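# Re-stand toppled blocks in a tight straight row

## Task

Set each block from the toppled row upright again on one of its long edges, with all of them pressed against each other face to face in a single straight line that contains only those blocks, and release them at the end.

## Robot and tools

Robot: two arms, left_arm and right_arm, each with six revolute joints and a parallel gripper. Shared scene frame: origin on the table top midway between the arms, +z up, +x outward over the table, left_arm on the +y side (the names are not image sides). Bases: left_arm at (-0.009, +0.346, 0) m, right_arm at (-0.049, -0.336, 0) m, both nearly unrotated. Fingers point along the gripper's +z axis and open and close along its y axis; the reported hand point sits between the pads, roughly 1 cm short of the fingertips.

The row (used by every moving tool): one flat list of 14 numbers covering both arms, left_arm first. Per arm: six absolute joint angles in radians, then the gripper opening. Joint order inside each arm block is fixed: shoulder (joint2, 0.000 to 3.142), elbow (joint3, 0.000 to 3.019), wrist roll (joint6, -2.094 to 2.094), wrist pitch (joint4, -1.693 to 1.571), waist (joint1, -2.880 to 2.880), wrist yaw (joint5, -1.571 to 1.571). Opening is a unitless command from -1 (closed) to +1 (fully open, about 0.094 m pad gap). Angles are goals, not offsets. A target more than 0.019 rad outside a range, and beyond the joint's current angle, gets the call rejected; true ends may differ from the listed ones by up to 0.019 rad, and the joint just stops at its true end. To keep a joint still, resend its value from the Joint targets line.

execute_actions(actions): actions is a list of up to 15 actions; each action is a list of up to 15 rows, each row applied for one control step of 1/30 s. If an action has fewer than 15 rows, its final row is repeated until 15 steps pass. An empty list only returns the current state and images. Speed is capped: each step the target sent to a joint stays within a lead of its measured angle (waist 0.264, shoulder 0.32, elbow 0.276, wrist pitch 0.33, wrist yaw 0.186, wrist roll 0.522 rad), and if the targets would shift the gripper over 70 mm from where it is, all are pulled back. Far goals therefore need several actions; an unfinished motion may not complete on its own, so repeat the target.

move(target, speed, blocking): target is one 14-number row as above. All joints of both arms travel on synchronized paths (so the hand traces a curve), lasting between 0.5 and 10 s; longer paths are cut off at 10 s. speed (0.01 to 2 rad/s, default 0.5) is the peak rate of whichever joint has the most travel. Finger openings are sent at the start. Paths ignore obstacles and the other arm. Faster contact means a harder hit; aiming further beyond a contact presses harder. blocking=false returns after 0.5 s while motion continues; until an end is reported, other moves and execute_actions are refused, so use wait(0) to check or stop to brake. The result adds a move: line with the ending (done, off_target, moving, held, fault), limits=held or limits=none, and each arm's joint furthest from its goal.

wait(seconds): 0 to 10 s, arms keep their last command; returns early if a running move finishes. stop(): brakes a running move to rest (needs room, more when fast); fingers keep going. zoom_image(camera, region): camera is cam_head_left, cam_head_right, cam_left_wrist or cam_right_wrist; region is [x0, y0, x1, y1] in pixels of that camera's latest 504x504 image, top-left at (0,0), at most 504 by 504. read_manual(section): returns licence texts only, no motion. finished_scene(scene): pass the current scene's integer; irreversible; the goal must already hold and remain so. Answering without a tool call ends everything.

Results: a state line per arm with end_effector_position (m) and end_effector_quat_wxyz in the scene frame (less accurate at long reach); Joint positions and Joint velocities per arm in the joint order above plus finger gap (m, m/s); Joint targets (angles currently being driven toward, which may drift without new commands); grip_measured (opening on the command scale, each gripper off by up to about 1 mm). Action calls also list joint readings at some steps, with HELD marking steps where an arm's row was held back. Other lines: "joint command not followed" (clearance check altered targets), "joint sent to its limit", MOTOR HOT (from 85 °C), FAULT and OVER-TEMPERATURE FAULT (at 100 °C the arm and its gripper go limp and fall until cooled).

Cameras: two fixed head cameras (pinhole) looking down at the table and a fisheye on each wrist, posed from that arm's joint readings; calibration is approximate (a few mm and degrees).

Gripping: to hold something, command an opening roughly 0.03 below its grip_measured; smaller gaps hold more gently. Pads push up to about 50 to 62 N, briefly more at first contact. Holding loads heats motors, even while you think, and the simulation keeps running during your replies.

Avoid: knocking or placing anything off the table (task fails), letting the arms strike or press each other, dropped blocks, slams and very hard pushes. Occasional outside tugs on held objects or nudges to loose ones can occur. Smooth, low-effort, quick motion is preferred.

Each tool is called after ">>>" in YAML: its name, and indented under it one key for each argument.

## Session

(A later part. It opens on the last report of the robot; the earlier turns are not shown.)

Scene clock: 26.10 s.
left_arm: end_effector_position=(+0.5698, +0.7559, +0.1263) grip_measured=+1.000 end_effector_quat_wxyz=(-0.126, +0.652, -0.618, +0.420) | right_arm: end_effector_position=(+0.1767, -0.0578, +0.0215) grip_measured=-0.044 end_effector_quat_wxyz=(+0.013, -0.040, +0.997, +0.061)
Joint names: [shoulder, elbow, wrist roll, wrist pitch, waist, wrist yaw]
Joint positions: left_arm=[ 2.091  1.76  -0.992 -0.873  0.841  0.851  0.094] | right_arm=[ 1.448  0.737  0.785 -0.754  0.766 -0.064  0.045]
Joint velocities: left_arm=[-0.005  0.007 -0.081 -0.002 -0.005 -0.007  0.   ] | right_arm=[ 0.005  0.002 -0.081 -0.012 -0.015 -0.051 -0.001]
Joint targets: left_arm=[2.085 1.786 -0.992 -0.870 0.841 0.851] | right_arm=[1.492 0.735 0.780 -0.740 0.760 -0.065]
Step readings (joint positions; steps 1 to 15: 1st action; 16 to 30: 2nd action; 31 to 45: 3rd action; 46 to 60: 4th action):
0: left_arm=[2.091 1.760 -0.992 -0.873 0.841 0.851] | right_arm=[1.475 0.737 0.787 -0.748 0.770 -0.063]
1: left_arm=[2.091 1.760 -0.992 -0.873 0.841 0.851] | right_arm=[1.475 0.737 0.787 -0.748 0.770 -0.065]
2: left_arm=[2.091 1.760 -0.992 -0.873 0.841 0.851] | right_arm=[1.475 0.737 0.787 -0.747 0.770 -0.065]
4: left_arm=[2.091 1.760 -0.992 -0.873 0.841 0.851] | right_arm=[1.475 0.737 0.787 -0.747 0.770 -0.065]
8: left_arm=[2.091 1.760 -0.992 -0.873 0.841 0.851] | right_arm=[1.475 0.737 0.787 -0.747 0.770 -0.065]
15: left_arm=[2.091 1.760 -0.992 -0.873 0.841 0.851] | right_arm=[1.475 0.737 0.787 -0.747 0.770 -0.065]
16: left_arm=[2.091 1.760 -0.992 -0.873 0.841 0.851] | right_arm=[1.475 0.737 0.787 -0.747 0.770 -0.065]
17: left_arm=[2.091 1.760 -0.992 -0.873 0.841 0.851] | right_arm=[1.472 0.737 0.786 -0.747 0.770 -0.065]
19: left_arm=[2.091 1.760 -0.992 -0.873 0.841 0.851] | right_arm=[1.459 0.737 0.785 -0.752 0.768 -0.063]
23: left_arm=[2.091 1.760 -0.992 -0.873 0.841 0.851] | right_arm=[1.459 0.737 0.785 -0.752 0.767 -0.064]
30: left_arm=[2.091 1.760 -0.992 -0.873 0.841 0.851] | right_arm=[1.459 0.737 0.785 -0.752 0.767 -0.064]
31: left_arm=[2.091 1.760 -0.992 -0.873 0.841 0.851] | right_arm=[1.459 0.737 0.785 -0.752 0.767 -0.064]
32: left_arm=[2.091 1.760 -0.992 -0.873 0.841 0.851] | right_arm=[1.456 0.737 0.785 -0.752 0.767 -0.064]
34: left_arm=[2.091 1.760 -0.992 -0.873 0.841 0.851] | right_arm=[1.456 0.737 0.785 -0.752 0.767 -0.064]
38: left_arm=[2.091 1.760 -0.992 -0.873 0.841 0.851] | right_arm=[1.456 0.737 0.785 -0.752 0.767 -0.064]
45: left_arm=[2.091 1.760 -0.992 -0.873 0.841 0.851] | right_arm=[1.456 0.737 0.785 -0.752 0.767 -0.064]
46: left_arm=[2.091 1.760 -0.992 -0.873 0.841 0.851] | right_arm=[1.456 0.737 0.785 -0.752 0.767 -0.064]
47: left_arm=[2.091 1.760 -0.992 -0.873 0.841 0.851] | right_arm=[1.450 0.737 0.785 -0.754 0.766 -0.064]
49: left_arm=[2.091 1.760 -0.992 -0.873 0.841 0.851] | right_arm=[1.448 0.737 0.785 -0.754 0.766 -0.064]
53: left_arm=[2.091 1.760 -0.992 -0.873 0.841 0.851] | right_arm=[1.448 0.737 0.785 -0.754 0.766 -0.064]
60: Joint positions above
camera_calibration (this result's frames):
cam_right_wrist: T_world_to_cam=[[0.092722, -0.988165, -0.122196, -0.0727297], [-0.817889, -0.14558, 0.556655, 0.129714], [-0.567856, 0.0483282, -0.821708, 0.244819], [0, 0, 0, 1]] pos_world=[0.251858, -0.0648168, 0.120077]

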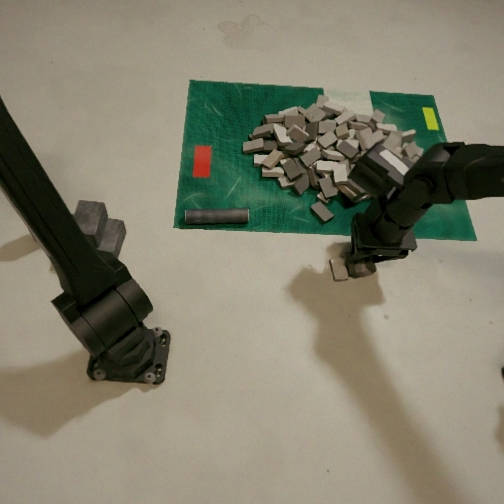

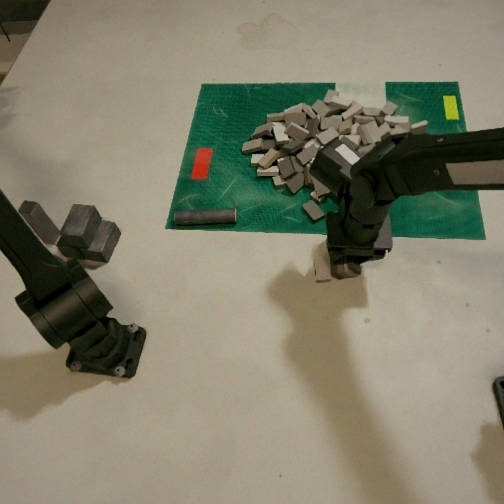

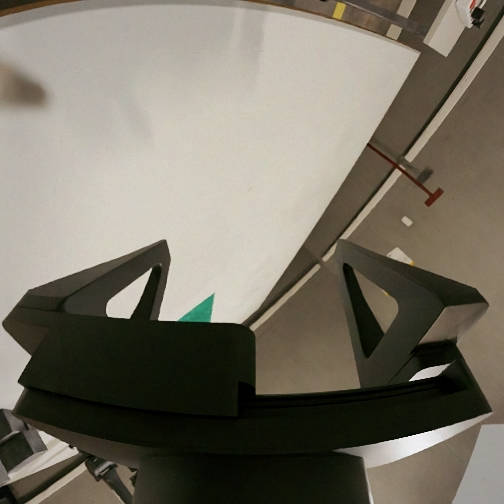

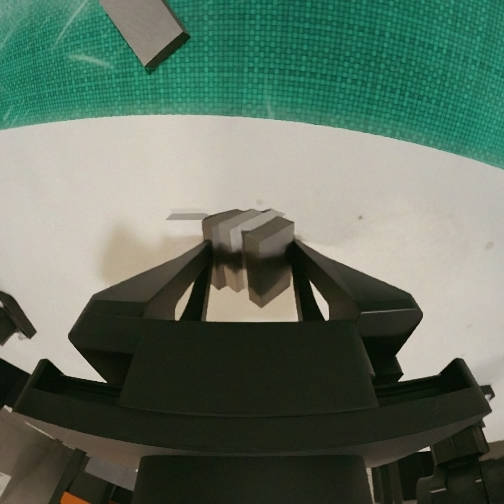

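>>> execute_actions:
  actions:
    - [[2.085,1.786,-0.992,-0.87,0.841,0.851,1,1.455,0.735,0.78,-0.75,0.76,-0.065,0.1]]
    - [[2.085,1.786,-0.992,-0.87,0.841,0.851,1,1.455,0.735,0.78,-0.75,0.76,-0.065,0.3]]
    - [[2.085,1.786,-0.992,-0.87,0.841,0.851,1,1.455,0.735,0.78,-0.75,0.76,-0.065,0.5]]

>>> zoom_image:
  camera: "cam_right_wrist"
  region: [130, 170, 380, 330]

>>> zoom_image:
  camera: "cam_head_right"
  region: [295, 230, 395, 300]

Scene clock: 29.77 s.
left_arm: end_effector_position=(+0.5698, +0.7559, +0.1263) grip_measured=+1.000 end_effector_quat_wxyz=(-0.126, +0.652, -0.618, +0.420) | right_arm: end_effector_position=(+0.1761, -0.0589, +0.0207) grip_measured=+0.497 end_effector_quat_wxyz=(+0.012, -0.040, +0.997, +0.060)
Joint names: [shoulder, elbow, wrist roll, wrist pitch, waist, wrist yaw]
Joint positions: left_arm=[ 2.091  1.76  -0.992 -0.873  0.841  0.851  0.094] | right_arm=[ 1.447  0.734  0.785 -0.754  0.766 -0.063  0.07 ]
Joint velocities: left_arm=[-0.005  0.002  0.022 -0.002 -0.015  0.037  0.   ] | right_arm=[-0.005  0.017  0.037 -0.007  0.005  0.051  0.   ]
Joint targets: left_arm=[2.085 1.786 -0.992 -0.870 0.841 0.851] | right_arm=[1.455 0.735 0.780 -0.750 0.760 -0.065]
Step readings (joint positions; steps 1 to 15: 1st action; 16 to 30: 2nd action; 31 to 45: 3rd action):
0: left_arm=[2.091 1.760 -0.992 -0.873 0.841 0.851] | right_arm=[1.448 0.737 0.785 -0.754 0.766 -0.064]
1: left_arm=[2.091 1.760 -0.992 -0.873 0.841 0.851] | right_arm=[1.447 0.737 0.785 -0.754 0.766 -0.064]
2: left_arm=[2.091 1.760 -0.992 -0.873 0.841 0.851] | right_arm=[1.447 0.736 0.785 -0.754 0.766 -0.064]
4: left_arm=[2.091 1.760 -0.992 -0.873 0.841 0.851] | right_arm=[1.447 0.734 0.785 -0.754 0.766 -0.063]
8: left_arm=[2.091 1.760 -0.992 -0.873 0.841 0.851] | right_arm=[1.447 0.734 0.785 -0.754 0.766 -0.063]
15: left_arm=[2.091 1.760 -0.992 -0.873 0.841 0.851] | right_arm=[1.447 0.734 0.785 -0.754 0.766 -0.063]
16: left_arm=[2.091 1.760 -0.992 -0.873 0.841 0.851] | right_arm=[1.447 0.734 0.785 -0.754 0.766 -0.063]
17: left_arm=[2.091 1.760 -0.992 -0.873 0.841 0.851] | right_arm=[1.447 0.734 0.785 -0.754 0.766 -0.063]
19: left_arm=[2.091 1.760 -0.992 -0.873 0.841 0.851] | right_arm=[1.447 0.734 0.785 -0.754 0.766 -0.063]
23: left_arm=[2.091 1.760 -0.992 -0.873 0.841 0.851] | right_arm=[1.447 0.734 0.785 -0.754 0.766 -0.063]
30: left_arm=[2.091 1.760 -0.992 -0.873 0.841 0.851] | right_arm=[1.447 0.734 0.785 -0.754 0.766 -0.063]
31: left_arm=[2.091 1.760 -0.992 -0.873 0.841 0.851] | right_arm=[1.447 0.734 0.785 -0.754 0.766 -0.063]
32: left_arm=[2.091 1.760 -0.992 -0.873 0.841 0.851] | right_arm=[1.447 0.734 0.785 -0.754 0.766 -0.063]
34: left_arm=[2.091 1.760 -0.992 -0.873 0.841 0.851] | right_arm=[1.447 0.734 0.785 -0.754 0.766 -0.063]
38: left_arm=[2.091 1.760 -0.992 -0.873 0.841 0.851] | right_arm=[1.447 0.734 0.785 -0.754 0.766 -0.063]
45: Joint positions above
camera_calibration (this result's frames):
cam_right_wrist: T_world_to_cam=[[0.0925268, -0.988476, -0.119805, -0.0738705], [-0.817555, -0.144101, 0.557528, 0.129411], [-0.568368, 0.0463612, -0.821467, 0.243858], [0, 0, 0, 1]] pos_world=[0.251237, -0.0656765, 0.119321]

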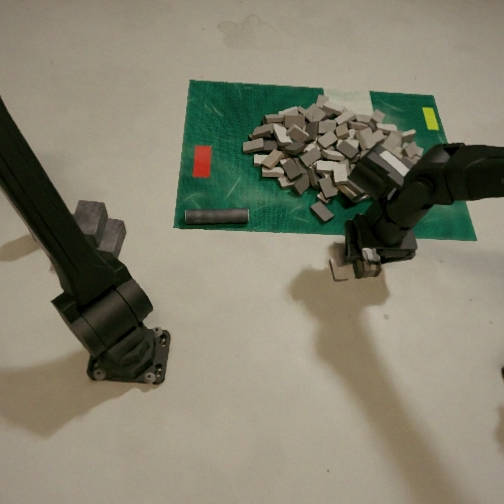

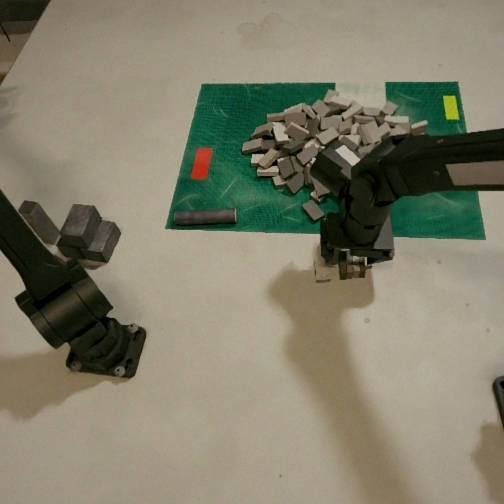

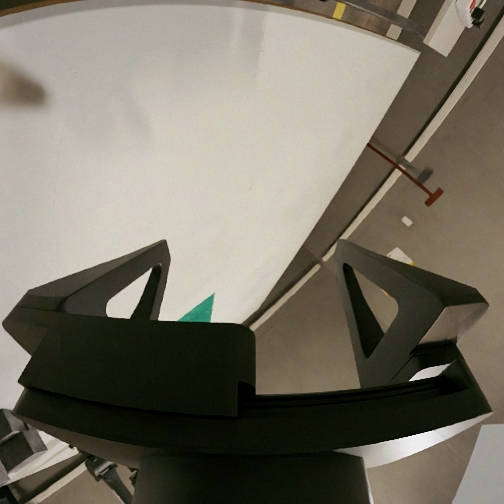

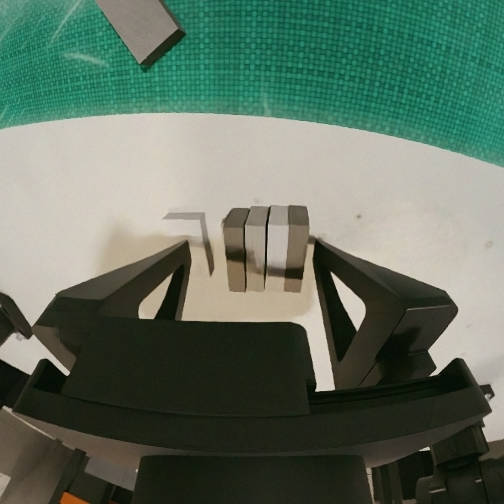

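Region (130, 170, 380, 330) of cam_right_wrist's 504x504 image, scaled by 2.016, with more detail than that image has; it fills the top 323 rows of this view, and the rest is white.

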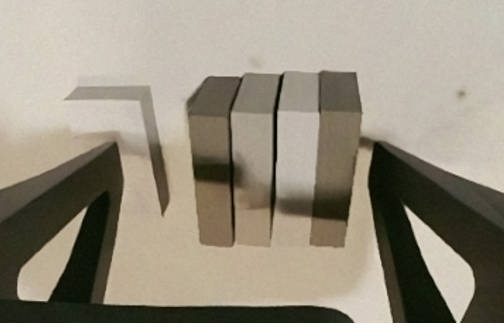

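Region (295, 230, 395, 300) of cam_head_right's 504x504 image, scaled by 5.040, with more detail than that image has; it fills the top 353 rows of this view, and the rest is white.

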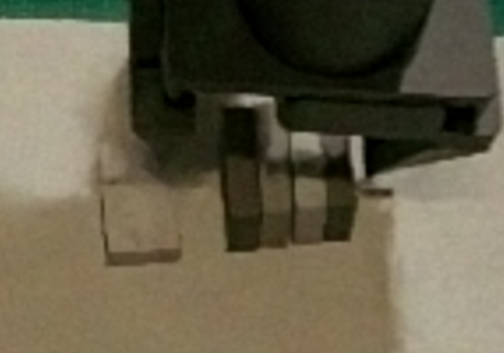

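>>> move:
  target: [2.085,1.786,-0.992,-0.87,0.841,0.851,1,1.40,0.83,0.78,-0.9,0.76,-0.065,0.6]
  speed: 0.3

>>> move:
  target: [2.085,1.786,-0.992,-0.87,0.841,0.851,1,1.54,0.955,-0.695,-0.99,0.885,0,0.6]
  speed: 1

>>> move:
  target: [2.085,1.786,-0.992,-0.87,0.841,0.851,1,1.59,0.88,-0.695,-0.865,0.885,0,0.6]
  speed: 0.15

Scene clock: 36.40 s.
left_arm: end_effector_position=(+0.5698, +0.7559, +0.1263) grip_measured=+1.000 end_effector_quat_wxyz=(-0.126, +0.652, -0.618, +0.420) | right_arm: end_effector_position=(+0.1754, -0.0596, +0.0516) grip_measured=+0.597 end_effector_quat_wxyz=(+0.001, -0.039, +0.998, +0.047)
Joint names: [shoulder, elbow, wrist roll, wrist pitch, waist, wrist yaw]
Joint positions: left_arm=[ 2.091  1.76  -0.992 -0.873  0.841  0.851  0.094] | right_arm=[ 1.404  0.794  0.785 -0.891  0.766 -0.063  0.075]
Joint velocities: left_arm=[-0.015  0.002 -0.066 -0.017 -0.015  0.007  0.   ] | right_arm=[-0.024 -0.017 -0.022 -0.002  0.024  0.007  0.001]
Joint targets: left_arm=[2.085 1.786 -0.992 -0.870 0.841 0.851] | right_arm=[1.400 0.830 0.780 -0.900 0.760 -0.065]
move: off_target (left_arm, right_arm); limits=none; left_arm: farthest joint: the elbow, 0.026 radians from its target (0.026 radians at the start); right_arm: farthest joint: the elbow, 0.036 radians from its target (0.096 radians at the start)
camera_calibration (this result's frames):
cam_right_wrist: T_world_to_cam=[[0.0901104, -0.991287, -0.0960774, -0.0718125], [-0.804832, -0.129303, 0.579247, 0.109116], [-0.586623, 0.02513, -0.80947, 0.270192], [0, 0, 0, 1]] pos_world=[0.252792, -0.0638677, 0.148608]

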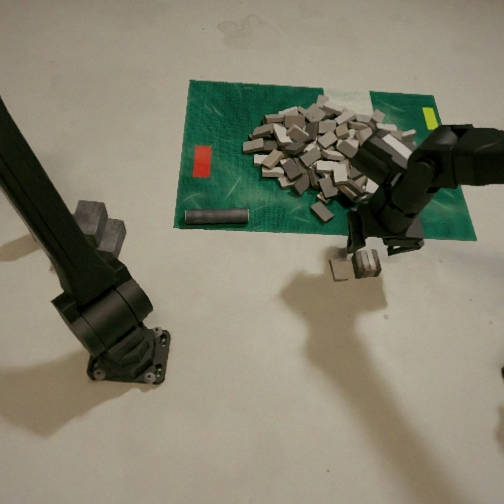

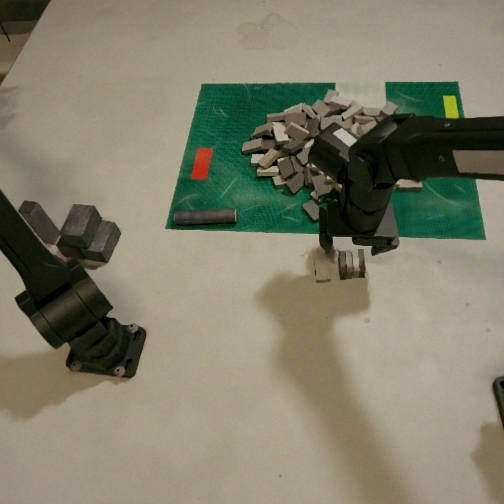

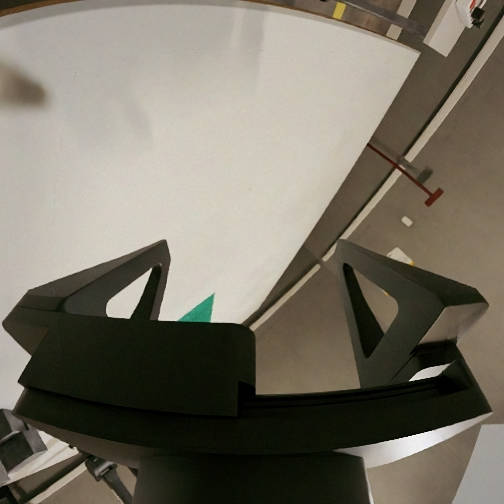

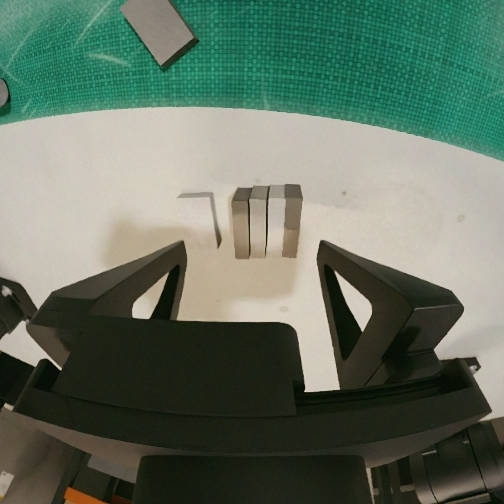

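Scene clock: 38.83 s.
left_arm: end_effector_position=(+0.5698, +0.7559, +0.1263) grip_measured=+1.000 end_effector_quat_wxyz=(-0.126, +0.652, -0.618, +0.420) | right_arm: end_effector_position=(+0.1660, -0.0242, +0.0476) grip_measured=+0.597 end_effector_quat_wxyz=(+0.010, +0.736, -0.677, -0.000)
Joint names: [shoulder, elbow, wrist roll, wrist pitch, waist, wrist yaw]
Joint positions: left_arm=[ 2.091  1.76  -0.992 -0.873  0.841  0.851  0.094] | right_arm=[ 1.521  0.911 -0.686 -0.982  0.873 -0.003  0.075]
Joint velocities: left_arm=[-0.005 -0.002 -0.007 -0.007 -0.015 -0.022  0.   ] | right_arm=[-0.024 -0.007 -0.007 -0.002 -0.024  0.066  0.001]
Joint targets: left_arm=[2.085 1.786 -0.992 -0.870 0.841 0.851] | right_arm=[1.540 0.955 -0.695 -0.990 0.885 0.000]
move: off_target (left_arm, right_arm); limits=none; left_arm: farthest joint: the elbow, 0.026 radians from its target (0.026 radians at the start); right_arm: farthest joint: the elbow, 0.044 radians from its target (0.161 radians at the start)
camera_calibration (this result's frames):
cam_right_wrist: T_world_to_cam=[[0.995338, 0.0947968, -0.0177899, -0.163891], [0.0865765, -0.796803, 0.598004, -0.0566073], [0.0425138, -0.596756, -0.801295, 0.140646], [0, 0, 0, 1]] pos_world=[0.162048, 0.054363, 0.143635]

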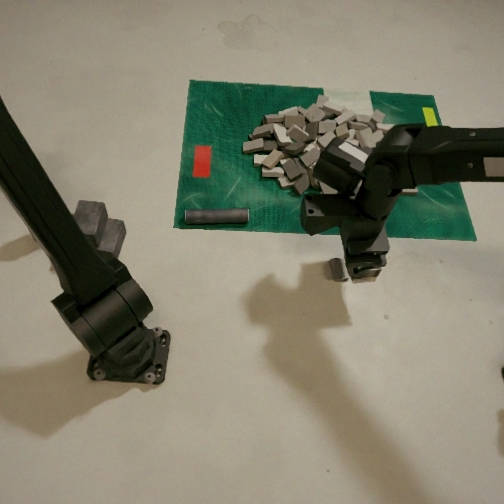

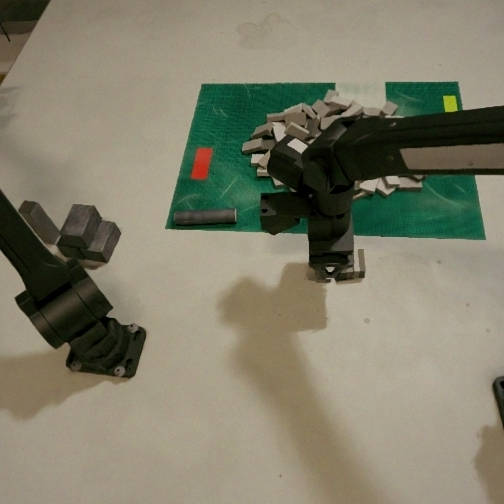

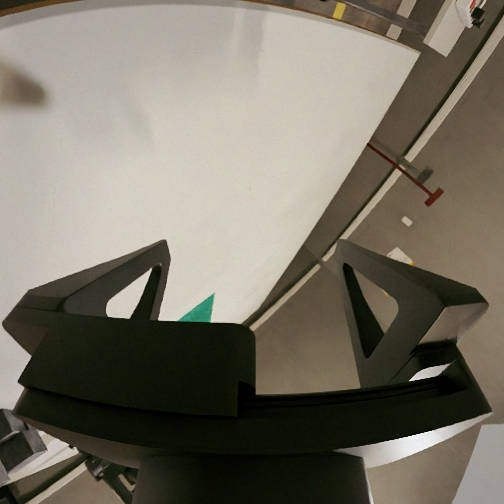

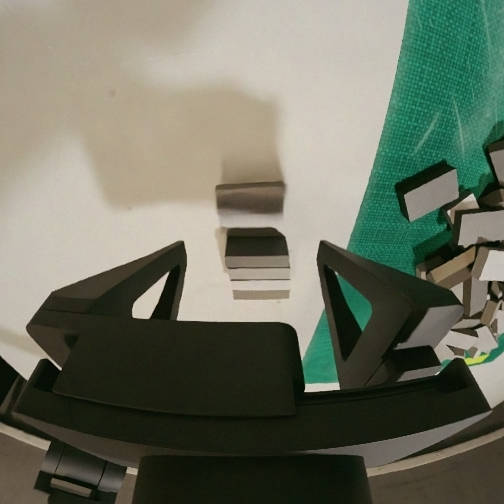

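Scene clock: 39.97 s.
left_arm: end_effector_position=(+0.5698, +0.7559, +0.1263) grip_measured=+1.000 end_effector_quat_wxyz=(-0.126, +0.652, -0.618, +0.420) | right_arm: end_effector_position=(+0.1703, -0.0180, +0.0202) grip_measured=+0.597 end_effector_quat_wxyz=(-0.003, +0.736, -0.677, -0.002)
Joint names: [shoulder, elbow, wrist roll, wrist pitch, waist, wrist yaw]
Joint positions: left_arm=[ 2.091  1.76  -0.992 -0.873  0.841  0.851  0.094] | right_arm=[ 1.573  0.883 -0.686 -0.875  0.873 -0.003  0.075]
Joint velocities: left_arm=[-0.015  0.012 -0.037 -0.007 -0.005 -0.022  0.   ] | right_arm=[-0.005 -0.002 -0.051  0.002  0.005  0.007 -0.002]
Joint targets: left_arm=[2.085 1.786 -0.992 -0.870 0.841 0.851] | right_arm=[1.590 0.880 -0.695 -0.865 0.885 0.000]
move: off_target (left_arm); limits=none; left_arm: farthest joint: the elbow, 0.026 radians from its target (0.026 radians at the start); right_arm: farthest joint: the shoulder, 0.017 radians from its target (0.069 radians at the start)
camera_calibration (this result's frames):
cam_right_wrist: T_world_to_cam=[[0.995441, 0.0953789, -0.000870738, -0.169573], [0.0780778, -0.809563, 0.581817, -0.0340718], [0.0547881, -0.579232, -0.813319, 0.120648], [0, 0, 0, 1]] pos_world=[0.16485, 0.0584737, 0.117801]

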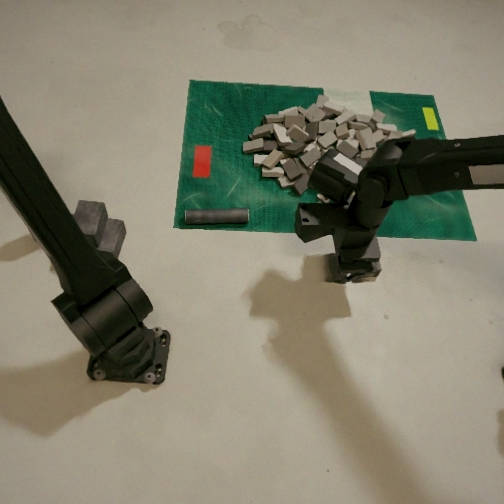

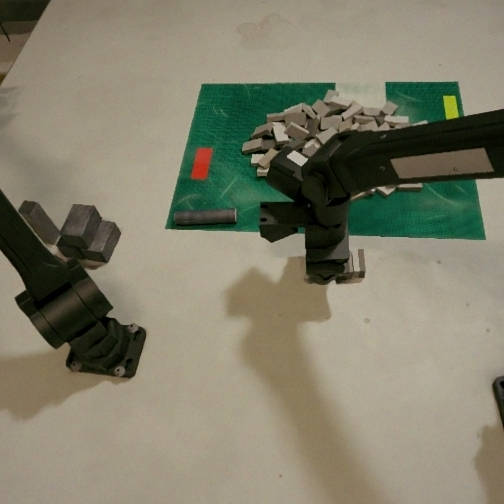

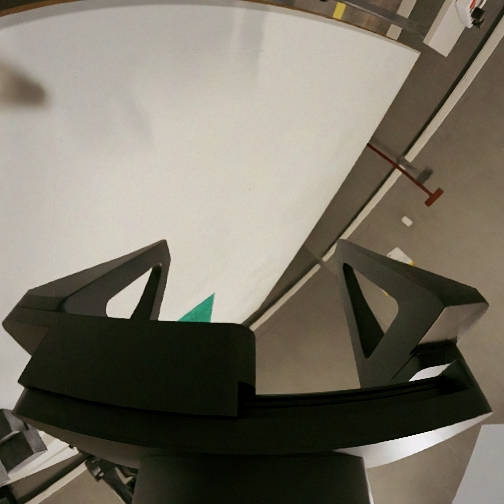

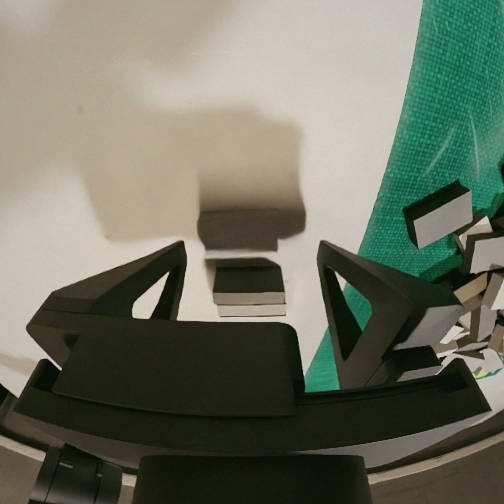

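>>> move:
  target: [2.085,1.786,-0.992,-0.87,0.841,0.851,1,1.623,0.878,-0.68,-0.832,0.902,0,0.3]
  speed: 0.06

>>> execute_actions:
  actions:
    - [[2.085,1.786,-0.992,-0.87,0.841,0.851,1,1.623,0.878,-0.68,-0.832,0.902,0,0.05]]
    - [[2.085,1.786,-0.992,-0.87,0.841,0.851,1,1.623,0.878,-0.68,-0.832,0.902,0,-0.1]]

Scene clock: 42.17 s.
left_arm: end_effector_position=(+0.5698, +0.7559, +0.1263) grip_measured=+1.000 end_effector_quat_wxyz=(-0.126, +0.652, -0.618, +0.420) | right_arm: end_effector_position=(+0.1676, -0.0108, +0.0086) grip_measured=+0.303 end_effector_quat_wxyz=(-0.003, +0.741, -0.671, -0.002)
Joint names: [shoulder, elbow, wrist roll, wrist pitch, waist, wrist yaw]
Joint positions: left_arm=[ 2.091  1.76  -0.992 -0.873  0.841  0.851  0.094] | right_arm=[ 1.604  0.883 -0.686 -0.842  0.889 -0.003  0.061]
Joint velocities: left_arm=[-0.015 -0.002 -0.037 -0.022 -0.005  0.022  0.   ] | right_arm=[-0.005  0.002  0.007 -0.017 -0.005  0.037 -0.   ]
Joint targets: left_arm=[2.085 1.786 -0.992 -0.870 0.841 0.851] | right_arm=[1.623 0.878 -0.680 -0.832 0.902 -0.000]
move: off_target (left_arm); limits=none; left_arm: farthest joint: the elbow, 0.026 radians from its target (0.026 radians at the start); right_arm: farthest joint: the shoulder, 0.019 radians from its target (0.050 radians at the start)
camera_calibration (this result's frames):
cam_right_wrist: T_world_to_cam=[[0.993785, 0.111315, 0.000110519, -0.167194], [0.0905468, -0.808947, 0.580866, -0.023379], [0.0647487, -0.577246, -0.813999, 0.113914], [0, 0, 0, 1]] pos_world=[0.160896, 0.0654552, 0.106324]

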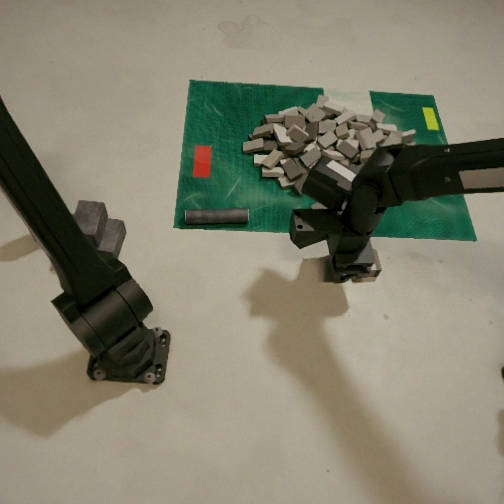

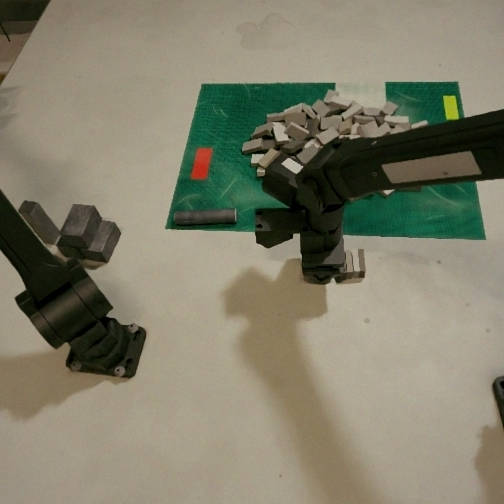

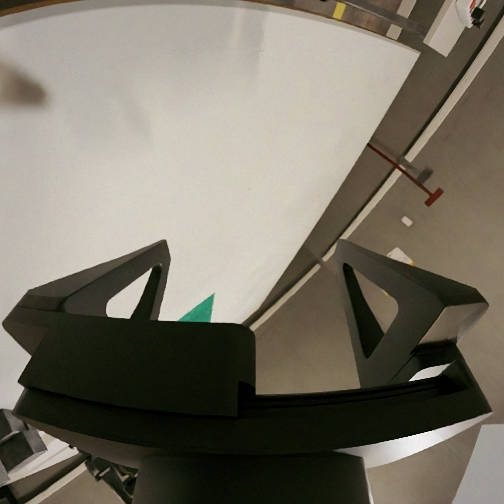

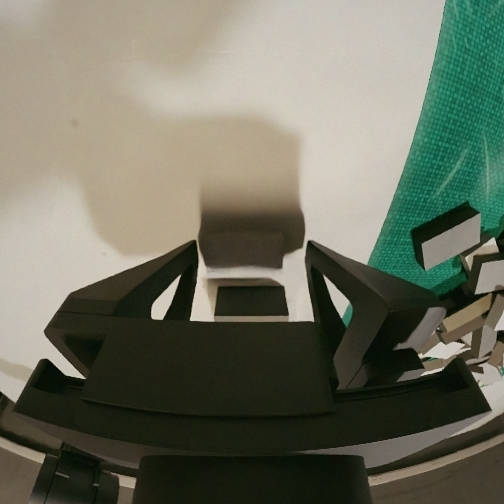

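Scene clock: 43.17 s.
left_arm: end_effector_position=(+0.5698, +0.7559, +0.1263) grip_measured=+1.000 end_effector_quat_wxyz=(-0.126, +0.652, -0.618, +0.420) | right_arm: end_effector_position=(+0.1675, -0.0108, +0.0084) grip_measured=-0.081 end_effector_quat_wxyz=(-0.003, +0.742, -0.671, -0.002)
Joint names: [shoulder, elbow, wrist roll, wrist pitch, waist, wrist yaw]
Joint positions: left_arm=[ 2.091  1.76  -0.992 -0.873  0.841  0.851  0.094] | right_arm=[ 1.605  0.883 -0.686 -0.842  0.89  -0.003  0.043]
Joint velocities: left_arm=[-0.005 -0.012 -0.066 -0.002 -0.005  0.007  0.   ] | right_arm=[ 0.005  0.017 -0.007 -0.007 -0.015  0.081 -0.   ]
Joint targets: left_arm=[2.085 1.786 -0.992 -0.870 0.841 0.851] | right_arm=[1.623 0.878 -0.680 -0.832 0.902 -0.000]
Step readings (joint positions; steps 1 to 15: 1st action; 16 to 30: 2nd action):
0: left_arm=[2.091 1.760 -0.992 -0.873 0.841 0.851] | right_arm=[1.604 0.883 -0.686 -0.842 0.889 -0.003]
1: left_arm=[2.091 1.760 -0.992 -0.873 0.841 0.851] | right_arm=[1.604 0.883 -0.686 -0.842 0.889 -0.003]
2: left_arm=[2.091 1.760 -0.992 -0.873 0.841 0.851] | right_arm=[1.604 0.883 -0.686 -0.842 0.889 -0.003]
4: left_arm=[2.091 1.760 -0.992 -0.873 0.841 0.851] | right_arm=[1.604 0.883 -0.686 -0.842 0.889 -0.003]
8: left_arm=[2.091 1.760 -0.992 -0.873 0.841 0.851] | right_arm=[1.604 0.883 -0.686 -0.842 0.890 -0.003]
15: left_arm=[2.091 1.760 -0.992 -0.873 0.841 0.851] | right_arm=[1.604 0.883 -0.686 -0.842 0.890 -0.003]
16: left_arm=[2.091 1.760 -0.992 -0.873 0.841 0.851] | right_arm=[1.604 0.883 -0.686 -0.842 0.890 -0.003]
17: left_arm=[2.091 1.760 -0.992 -0.873 0.841 0.851] | right_arm=[1.604 0.883 -0.686 -0.842 0.890 -0.003]
19: left_arm=[2.091 1.760 -0.992 -0.873 0.841 0.851] | right_arm=[1.605 0.883 -0.686 -0.842 0.890 -0.003]
23: left_arm=[2.091 1.760 -0.992 -0.873 0.841 0.851] | right_arm=[1.605 0.883 -0.686 -0.842 0.890 -0.003]
30: Joint positions above
camera_calibration (this result's frames):
cam_right_wrist: T_world_to_cam=[[0.993743, 0.111692, 0.000157335, -0.167089], [0.0907912, -0.808606, 0.581304, -0.0233234], [0.0650541, -0.577652, -0.813687, 0.113751], [0, 0, 0, 1]] pos_world=[0.160761, 0.0655119, 0.106142]

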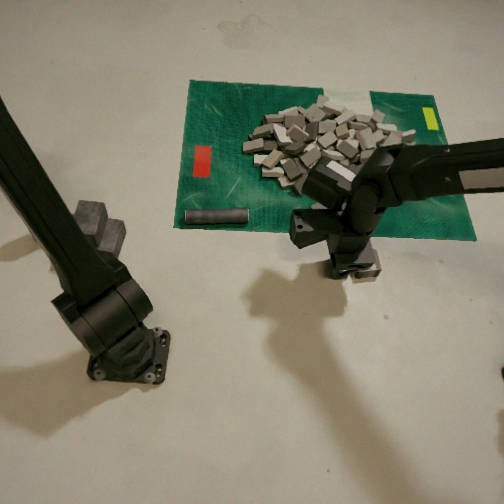

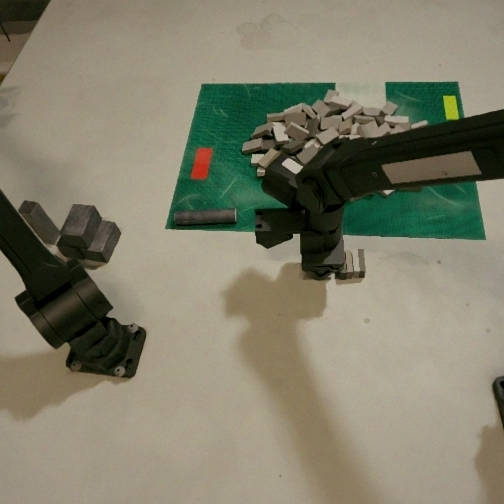

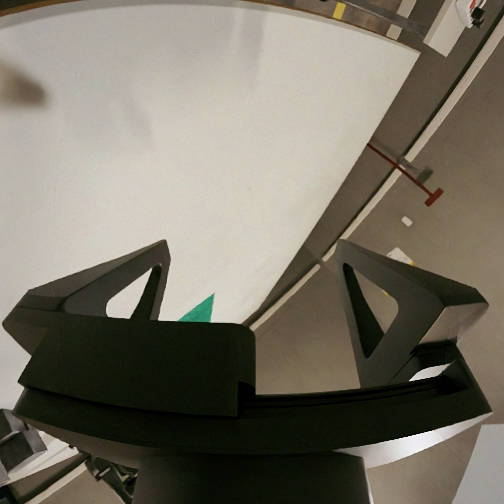

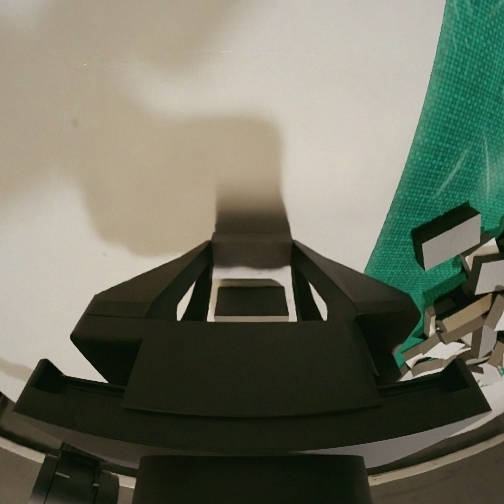

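>>> move:
  target: [2.085,1.786,-0.992,-0.87,0.841,0.851,1,1.45,1.0,-0.68,-1.08,0.9,0,-0.11]
  speed: 0.4

>>> move:
  target: [2.085,1.786,-0.992,-0.87,0.841,0.851,1,1.27,0.296,-0.9,0.01,0.235,-0.995,-0.11]
  speed: 0.6

Scene clock: 45.20 s.
left_arm: end_effector_position=(+0.5698, +0.7559, +0.1263) grip_measured=+1.000 end_effector_quat_wxyz=(-0.126, +0.652, -0.618, +0.420) | right_arm: end_effector_position=(+0.1628, -0.0179, +0.0888) grip_measured=-0.084 end_effector_quat_wxyz=(-0.004, +0.742, -0.671, -0.002)
Joint names: [shoulder, elbow, wrist roll, wrist pitch, waist, wrist yaw]
Joint positions: left_arm=[ 2.091  1.76  -0.992 -0.873  0.841  0.851  0.094] | right_arm=[ 1.45   0.959 -0.686 -1.072  0.89  -0.003  0.043]
Joint velocities: left_arm=[-0.015 -0.007 -0.007  0.002 -0.005  0.022  0.   ] | right_arm=[-0.015 -0.002 -0.051  0.007 -0.005 -0.051 -0.001]
Joint targets: left_arm=[2.085 1.786 -0.992 -0.870 0.841 0.851] | right_arm=[1.450 1.000 -0.680 -1.080 0.900 -0.000]
move: off_target (left_arm, right_arm); limits=none; left_arm: farthest joint: the elbow, 0.026 radians from its target (0.026 radians at the start); right_arm: farthest joint: the elbow, 0.041 radians from its target (0.117 radians at the start)
camera_calibration (this result's frames):
cam_right_wrist: T_world_to_cam=[[0.993743, 0.111691, 0.000893275, -0.161694], [0.0904232, -0.809159, 0.58059, -0.0752326], [0.0655696, -0.576876, -0.814195, 0.175333], [0, 0, 0, 1]] pos_world=[0.155988, 0.05833, 0.186579]

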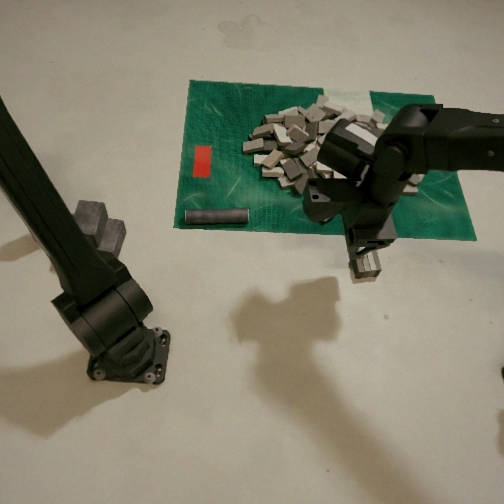

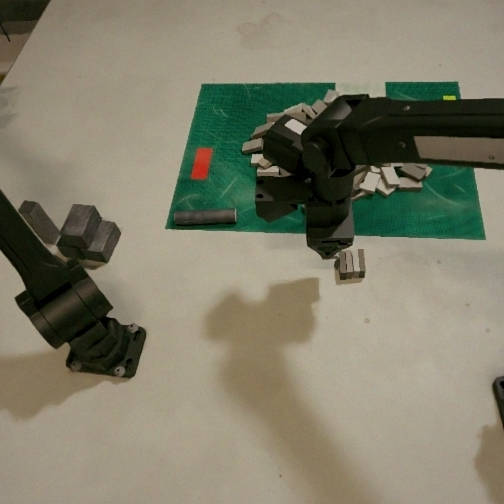

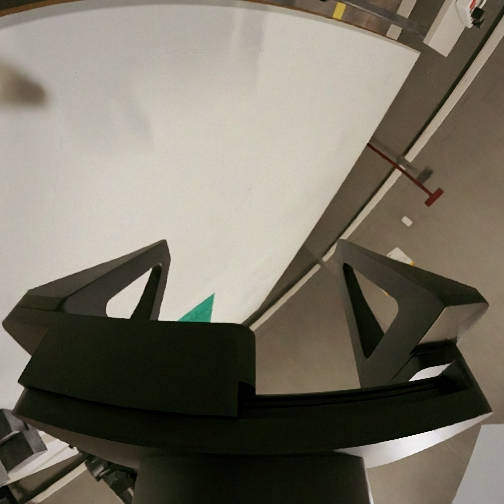

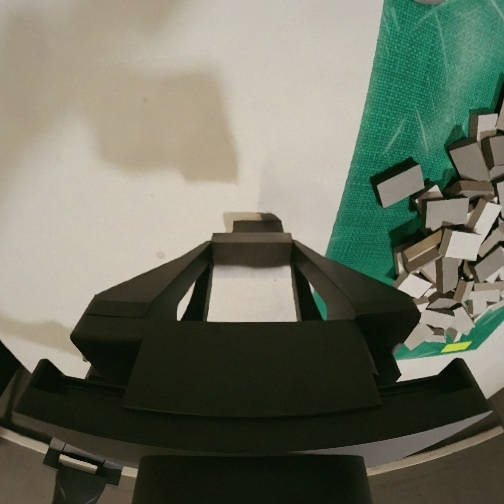

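Scene clock: 47.57 s.
left_arm: end_effector_position=(+0.5698, +0.7559, +0.1263) grip_measured=+1.000 end_effector_quat_wxyz=(-0.126, +0.652, -0.618, +0.420) | right_arm: end_effector_position=(+0.1683, -0.1080, +0.0526) grip_measured=-0.084 end_effector_quat_wxyz=(+0.365, -0.597, +0.611, +0.370)
Joint names: [shoulder, elbow, wrist roll, wrist pitch, waist, wrist yaw]
Joint positions: left_arm=[ 2.091  1.76  -0.992 -0.873  0.841  0.851  0.094] | right_arm=[ 1.282  0.293 -0.891 -0.005  0.244 -0.99   0.043]
Joint velocities: left_arm=[-0.015 -0.007 -0.007 -0.007 -0.015 -0.037  0.   ] | right_arm=[ 0.015  0.007  0.066 -0.007 -0.015 -0.007 -0.001]
Joint targets: left_arm=[2.085 1.786 -0.992 -0.870 0.841 0.851] | right_arm=[1.270 0.296 -0.900 0.010 0.235 -0.995]
move: off_target (left_arm); limits=none; left_arm: farthest joint: the elbow, 0.026 radians from its target (0.026 radians at the start); right_arm: farthest joint: the wrist pitch, 0.015 radians from its target (1.082 radians at the start)
camera_calibration (this result's frames):
cam_right_wrist: T_world_to_cam=[[0.999958, -0.00590648, -0.00704777, -0.170424], [-0.00844097, -0.893643, -0.448699, -0.0659604], [-0.00364796, 0.448739, -0.893655, 0.220106], [0, 0, 0, 1]] pos_world=[0.170663, -0.158722, 0.165901]

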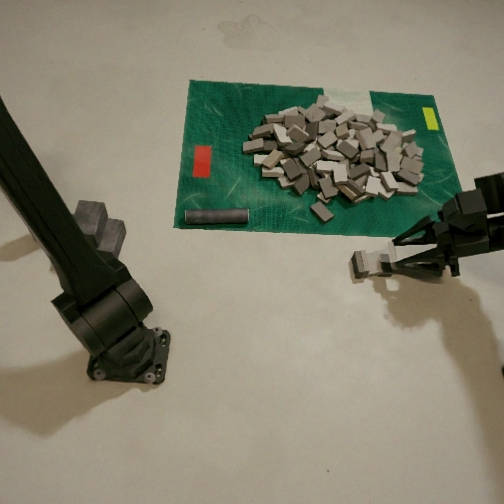

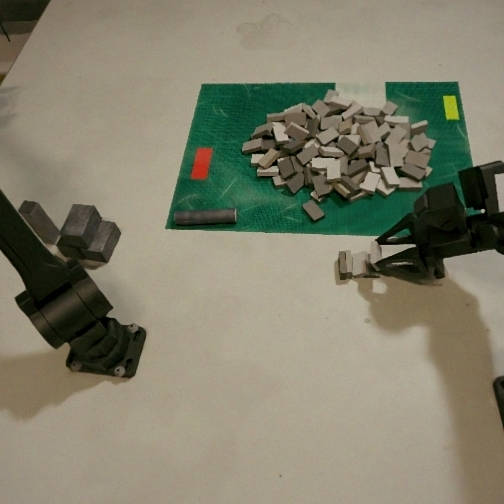

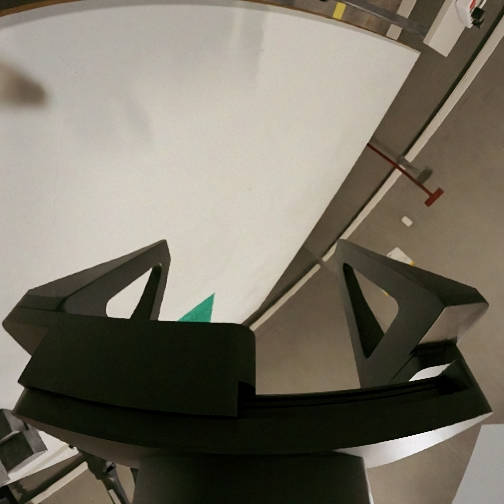

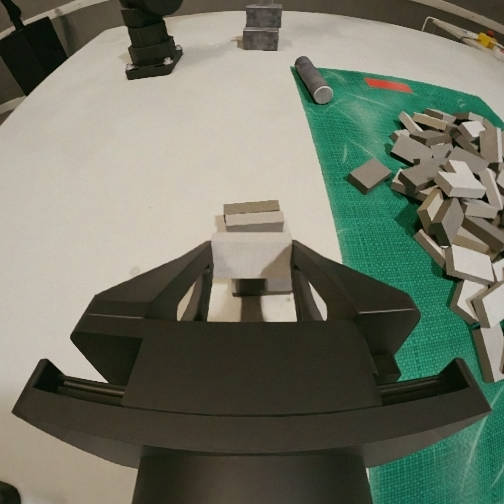

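>>> move:
  target: [2.085,1.786,-0.992,-0.87,0.841,0.851,1,1.25,0.296,-0.9,0.01,0.02,-0.995,-0.11]
  speed: 0.3

>>> zoom_image:
  camera: "cam_head_right"
  region: [320, 220, 440, 310]

>>> zoom_image:
  camera: "cam_right_wrist"
  region: [130, 130, 380, 330]

Scene clock: 50.00 s.
left_arm: end_effector_position=(+0.5698, +0.7559, +0.1263) grip_measured=+1.000 end_effector_quat_wxyz=(-0.126, +0.652, -0.618, +0.420) | right_arm: end_effector_position=(+0.2135, -0.1595, +0.0577) grip_measured=-0.084 end_effector_quat_wxyz=(+0.410, -0.531, +0.667, +0.324)
Joint names: [shoulder, elbow, wrist roll, wrist pitch, waist, wrist yaw]
Joint positions: left_arm=[ 2.091  1.76  -0.992 -0.873  0.841  0.851  0.094] | right_arm=[ 1.263  0.293 -0.892 -0.005  0.029 -0.99   0.043]
Joint velocities: left_arm=[-0.024  0.022  0.007  0.007 -0.005 -0.066  0.   ] | right_arm=[-0.005 -0.007  0.022 -0.012 -0.015  0.007 -0.   ]
Joint targets: left_arm=[2.085 1.786 -0.992 -0.870 0.841 0.851] | right_arm=[1.250 0.296 -0.900 0.010 0.020 -0.995]
move: off_target (left_arm); limits=none; left_arm: farthest joint: the elbow, 0.026 radians from its target (0.026 radians at the start); right_arm: farthest joint: the wrist pitch, 0.015 radians from its target (0.015 radians at the start)
camera_calibration (this result's frames):
cam_right_wrist: T_world_to_cam=[[0.975669, -0.218923, 0.0119426, -0.245779], [-0.189714, -0.87029, -0.454538, -0.0665295], [0.109902, 0.441213, -0.890647, 0.222255], [0, 0, 0, 1]] pos_world=[0.202751, -0.209768, 0.170646]

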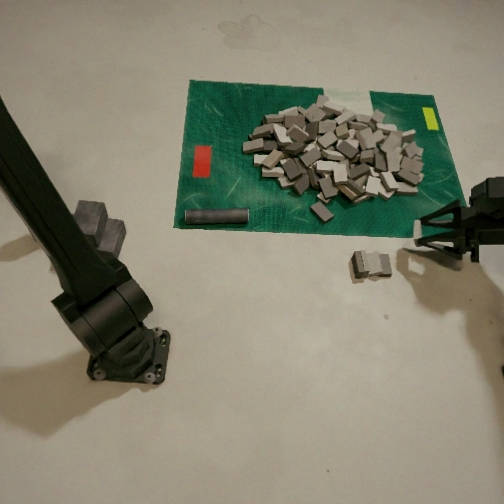

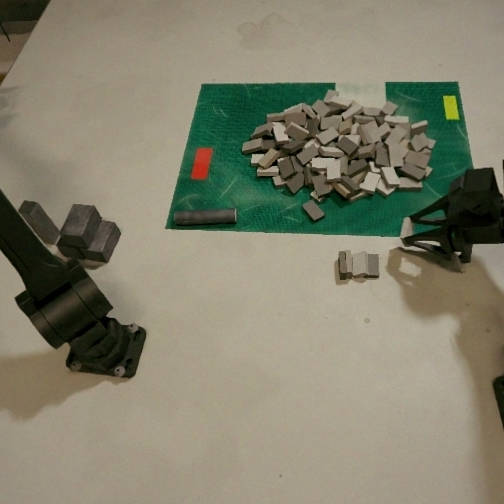

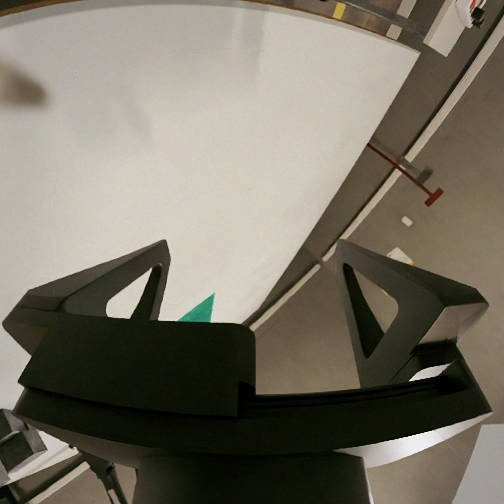

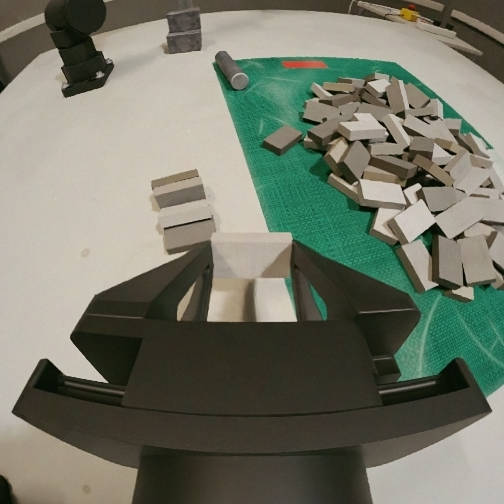

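Region (320, 220, 440, 310) of cam_head_right's 504x504 image, scaled by 4.200, with more detail than that image has; it fills the top 378 rows of this view, and the rest is white.

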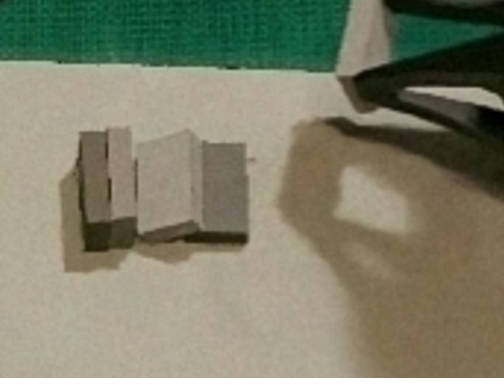

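Region (130, 130, 380, 330) of cam_right_wrist's 504x504 image, scaled by 2.016, with more detail than that image has; it fills the top 403 rows of this view, and the rest is white.

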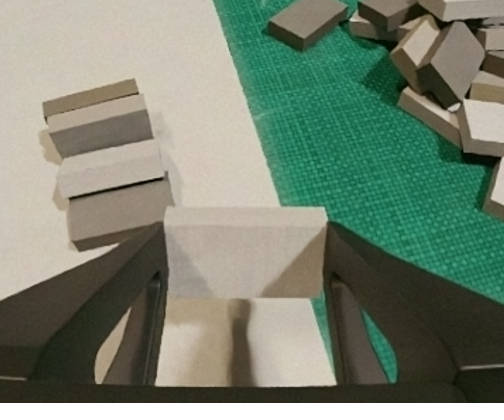

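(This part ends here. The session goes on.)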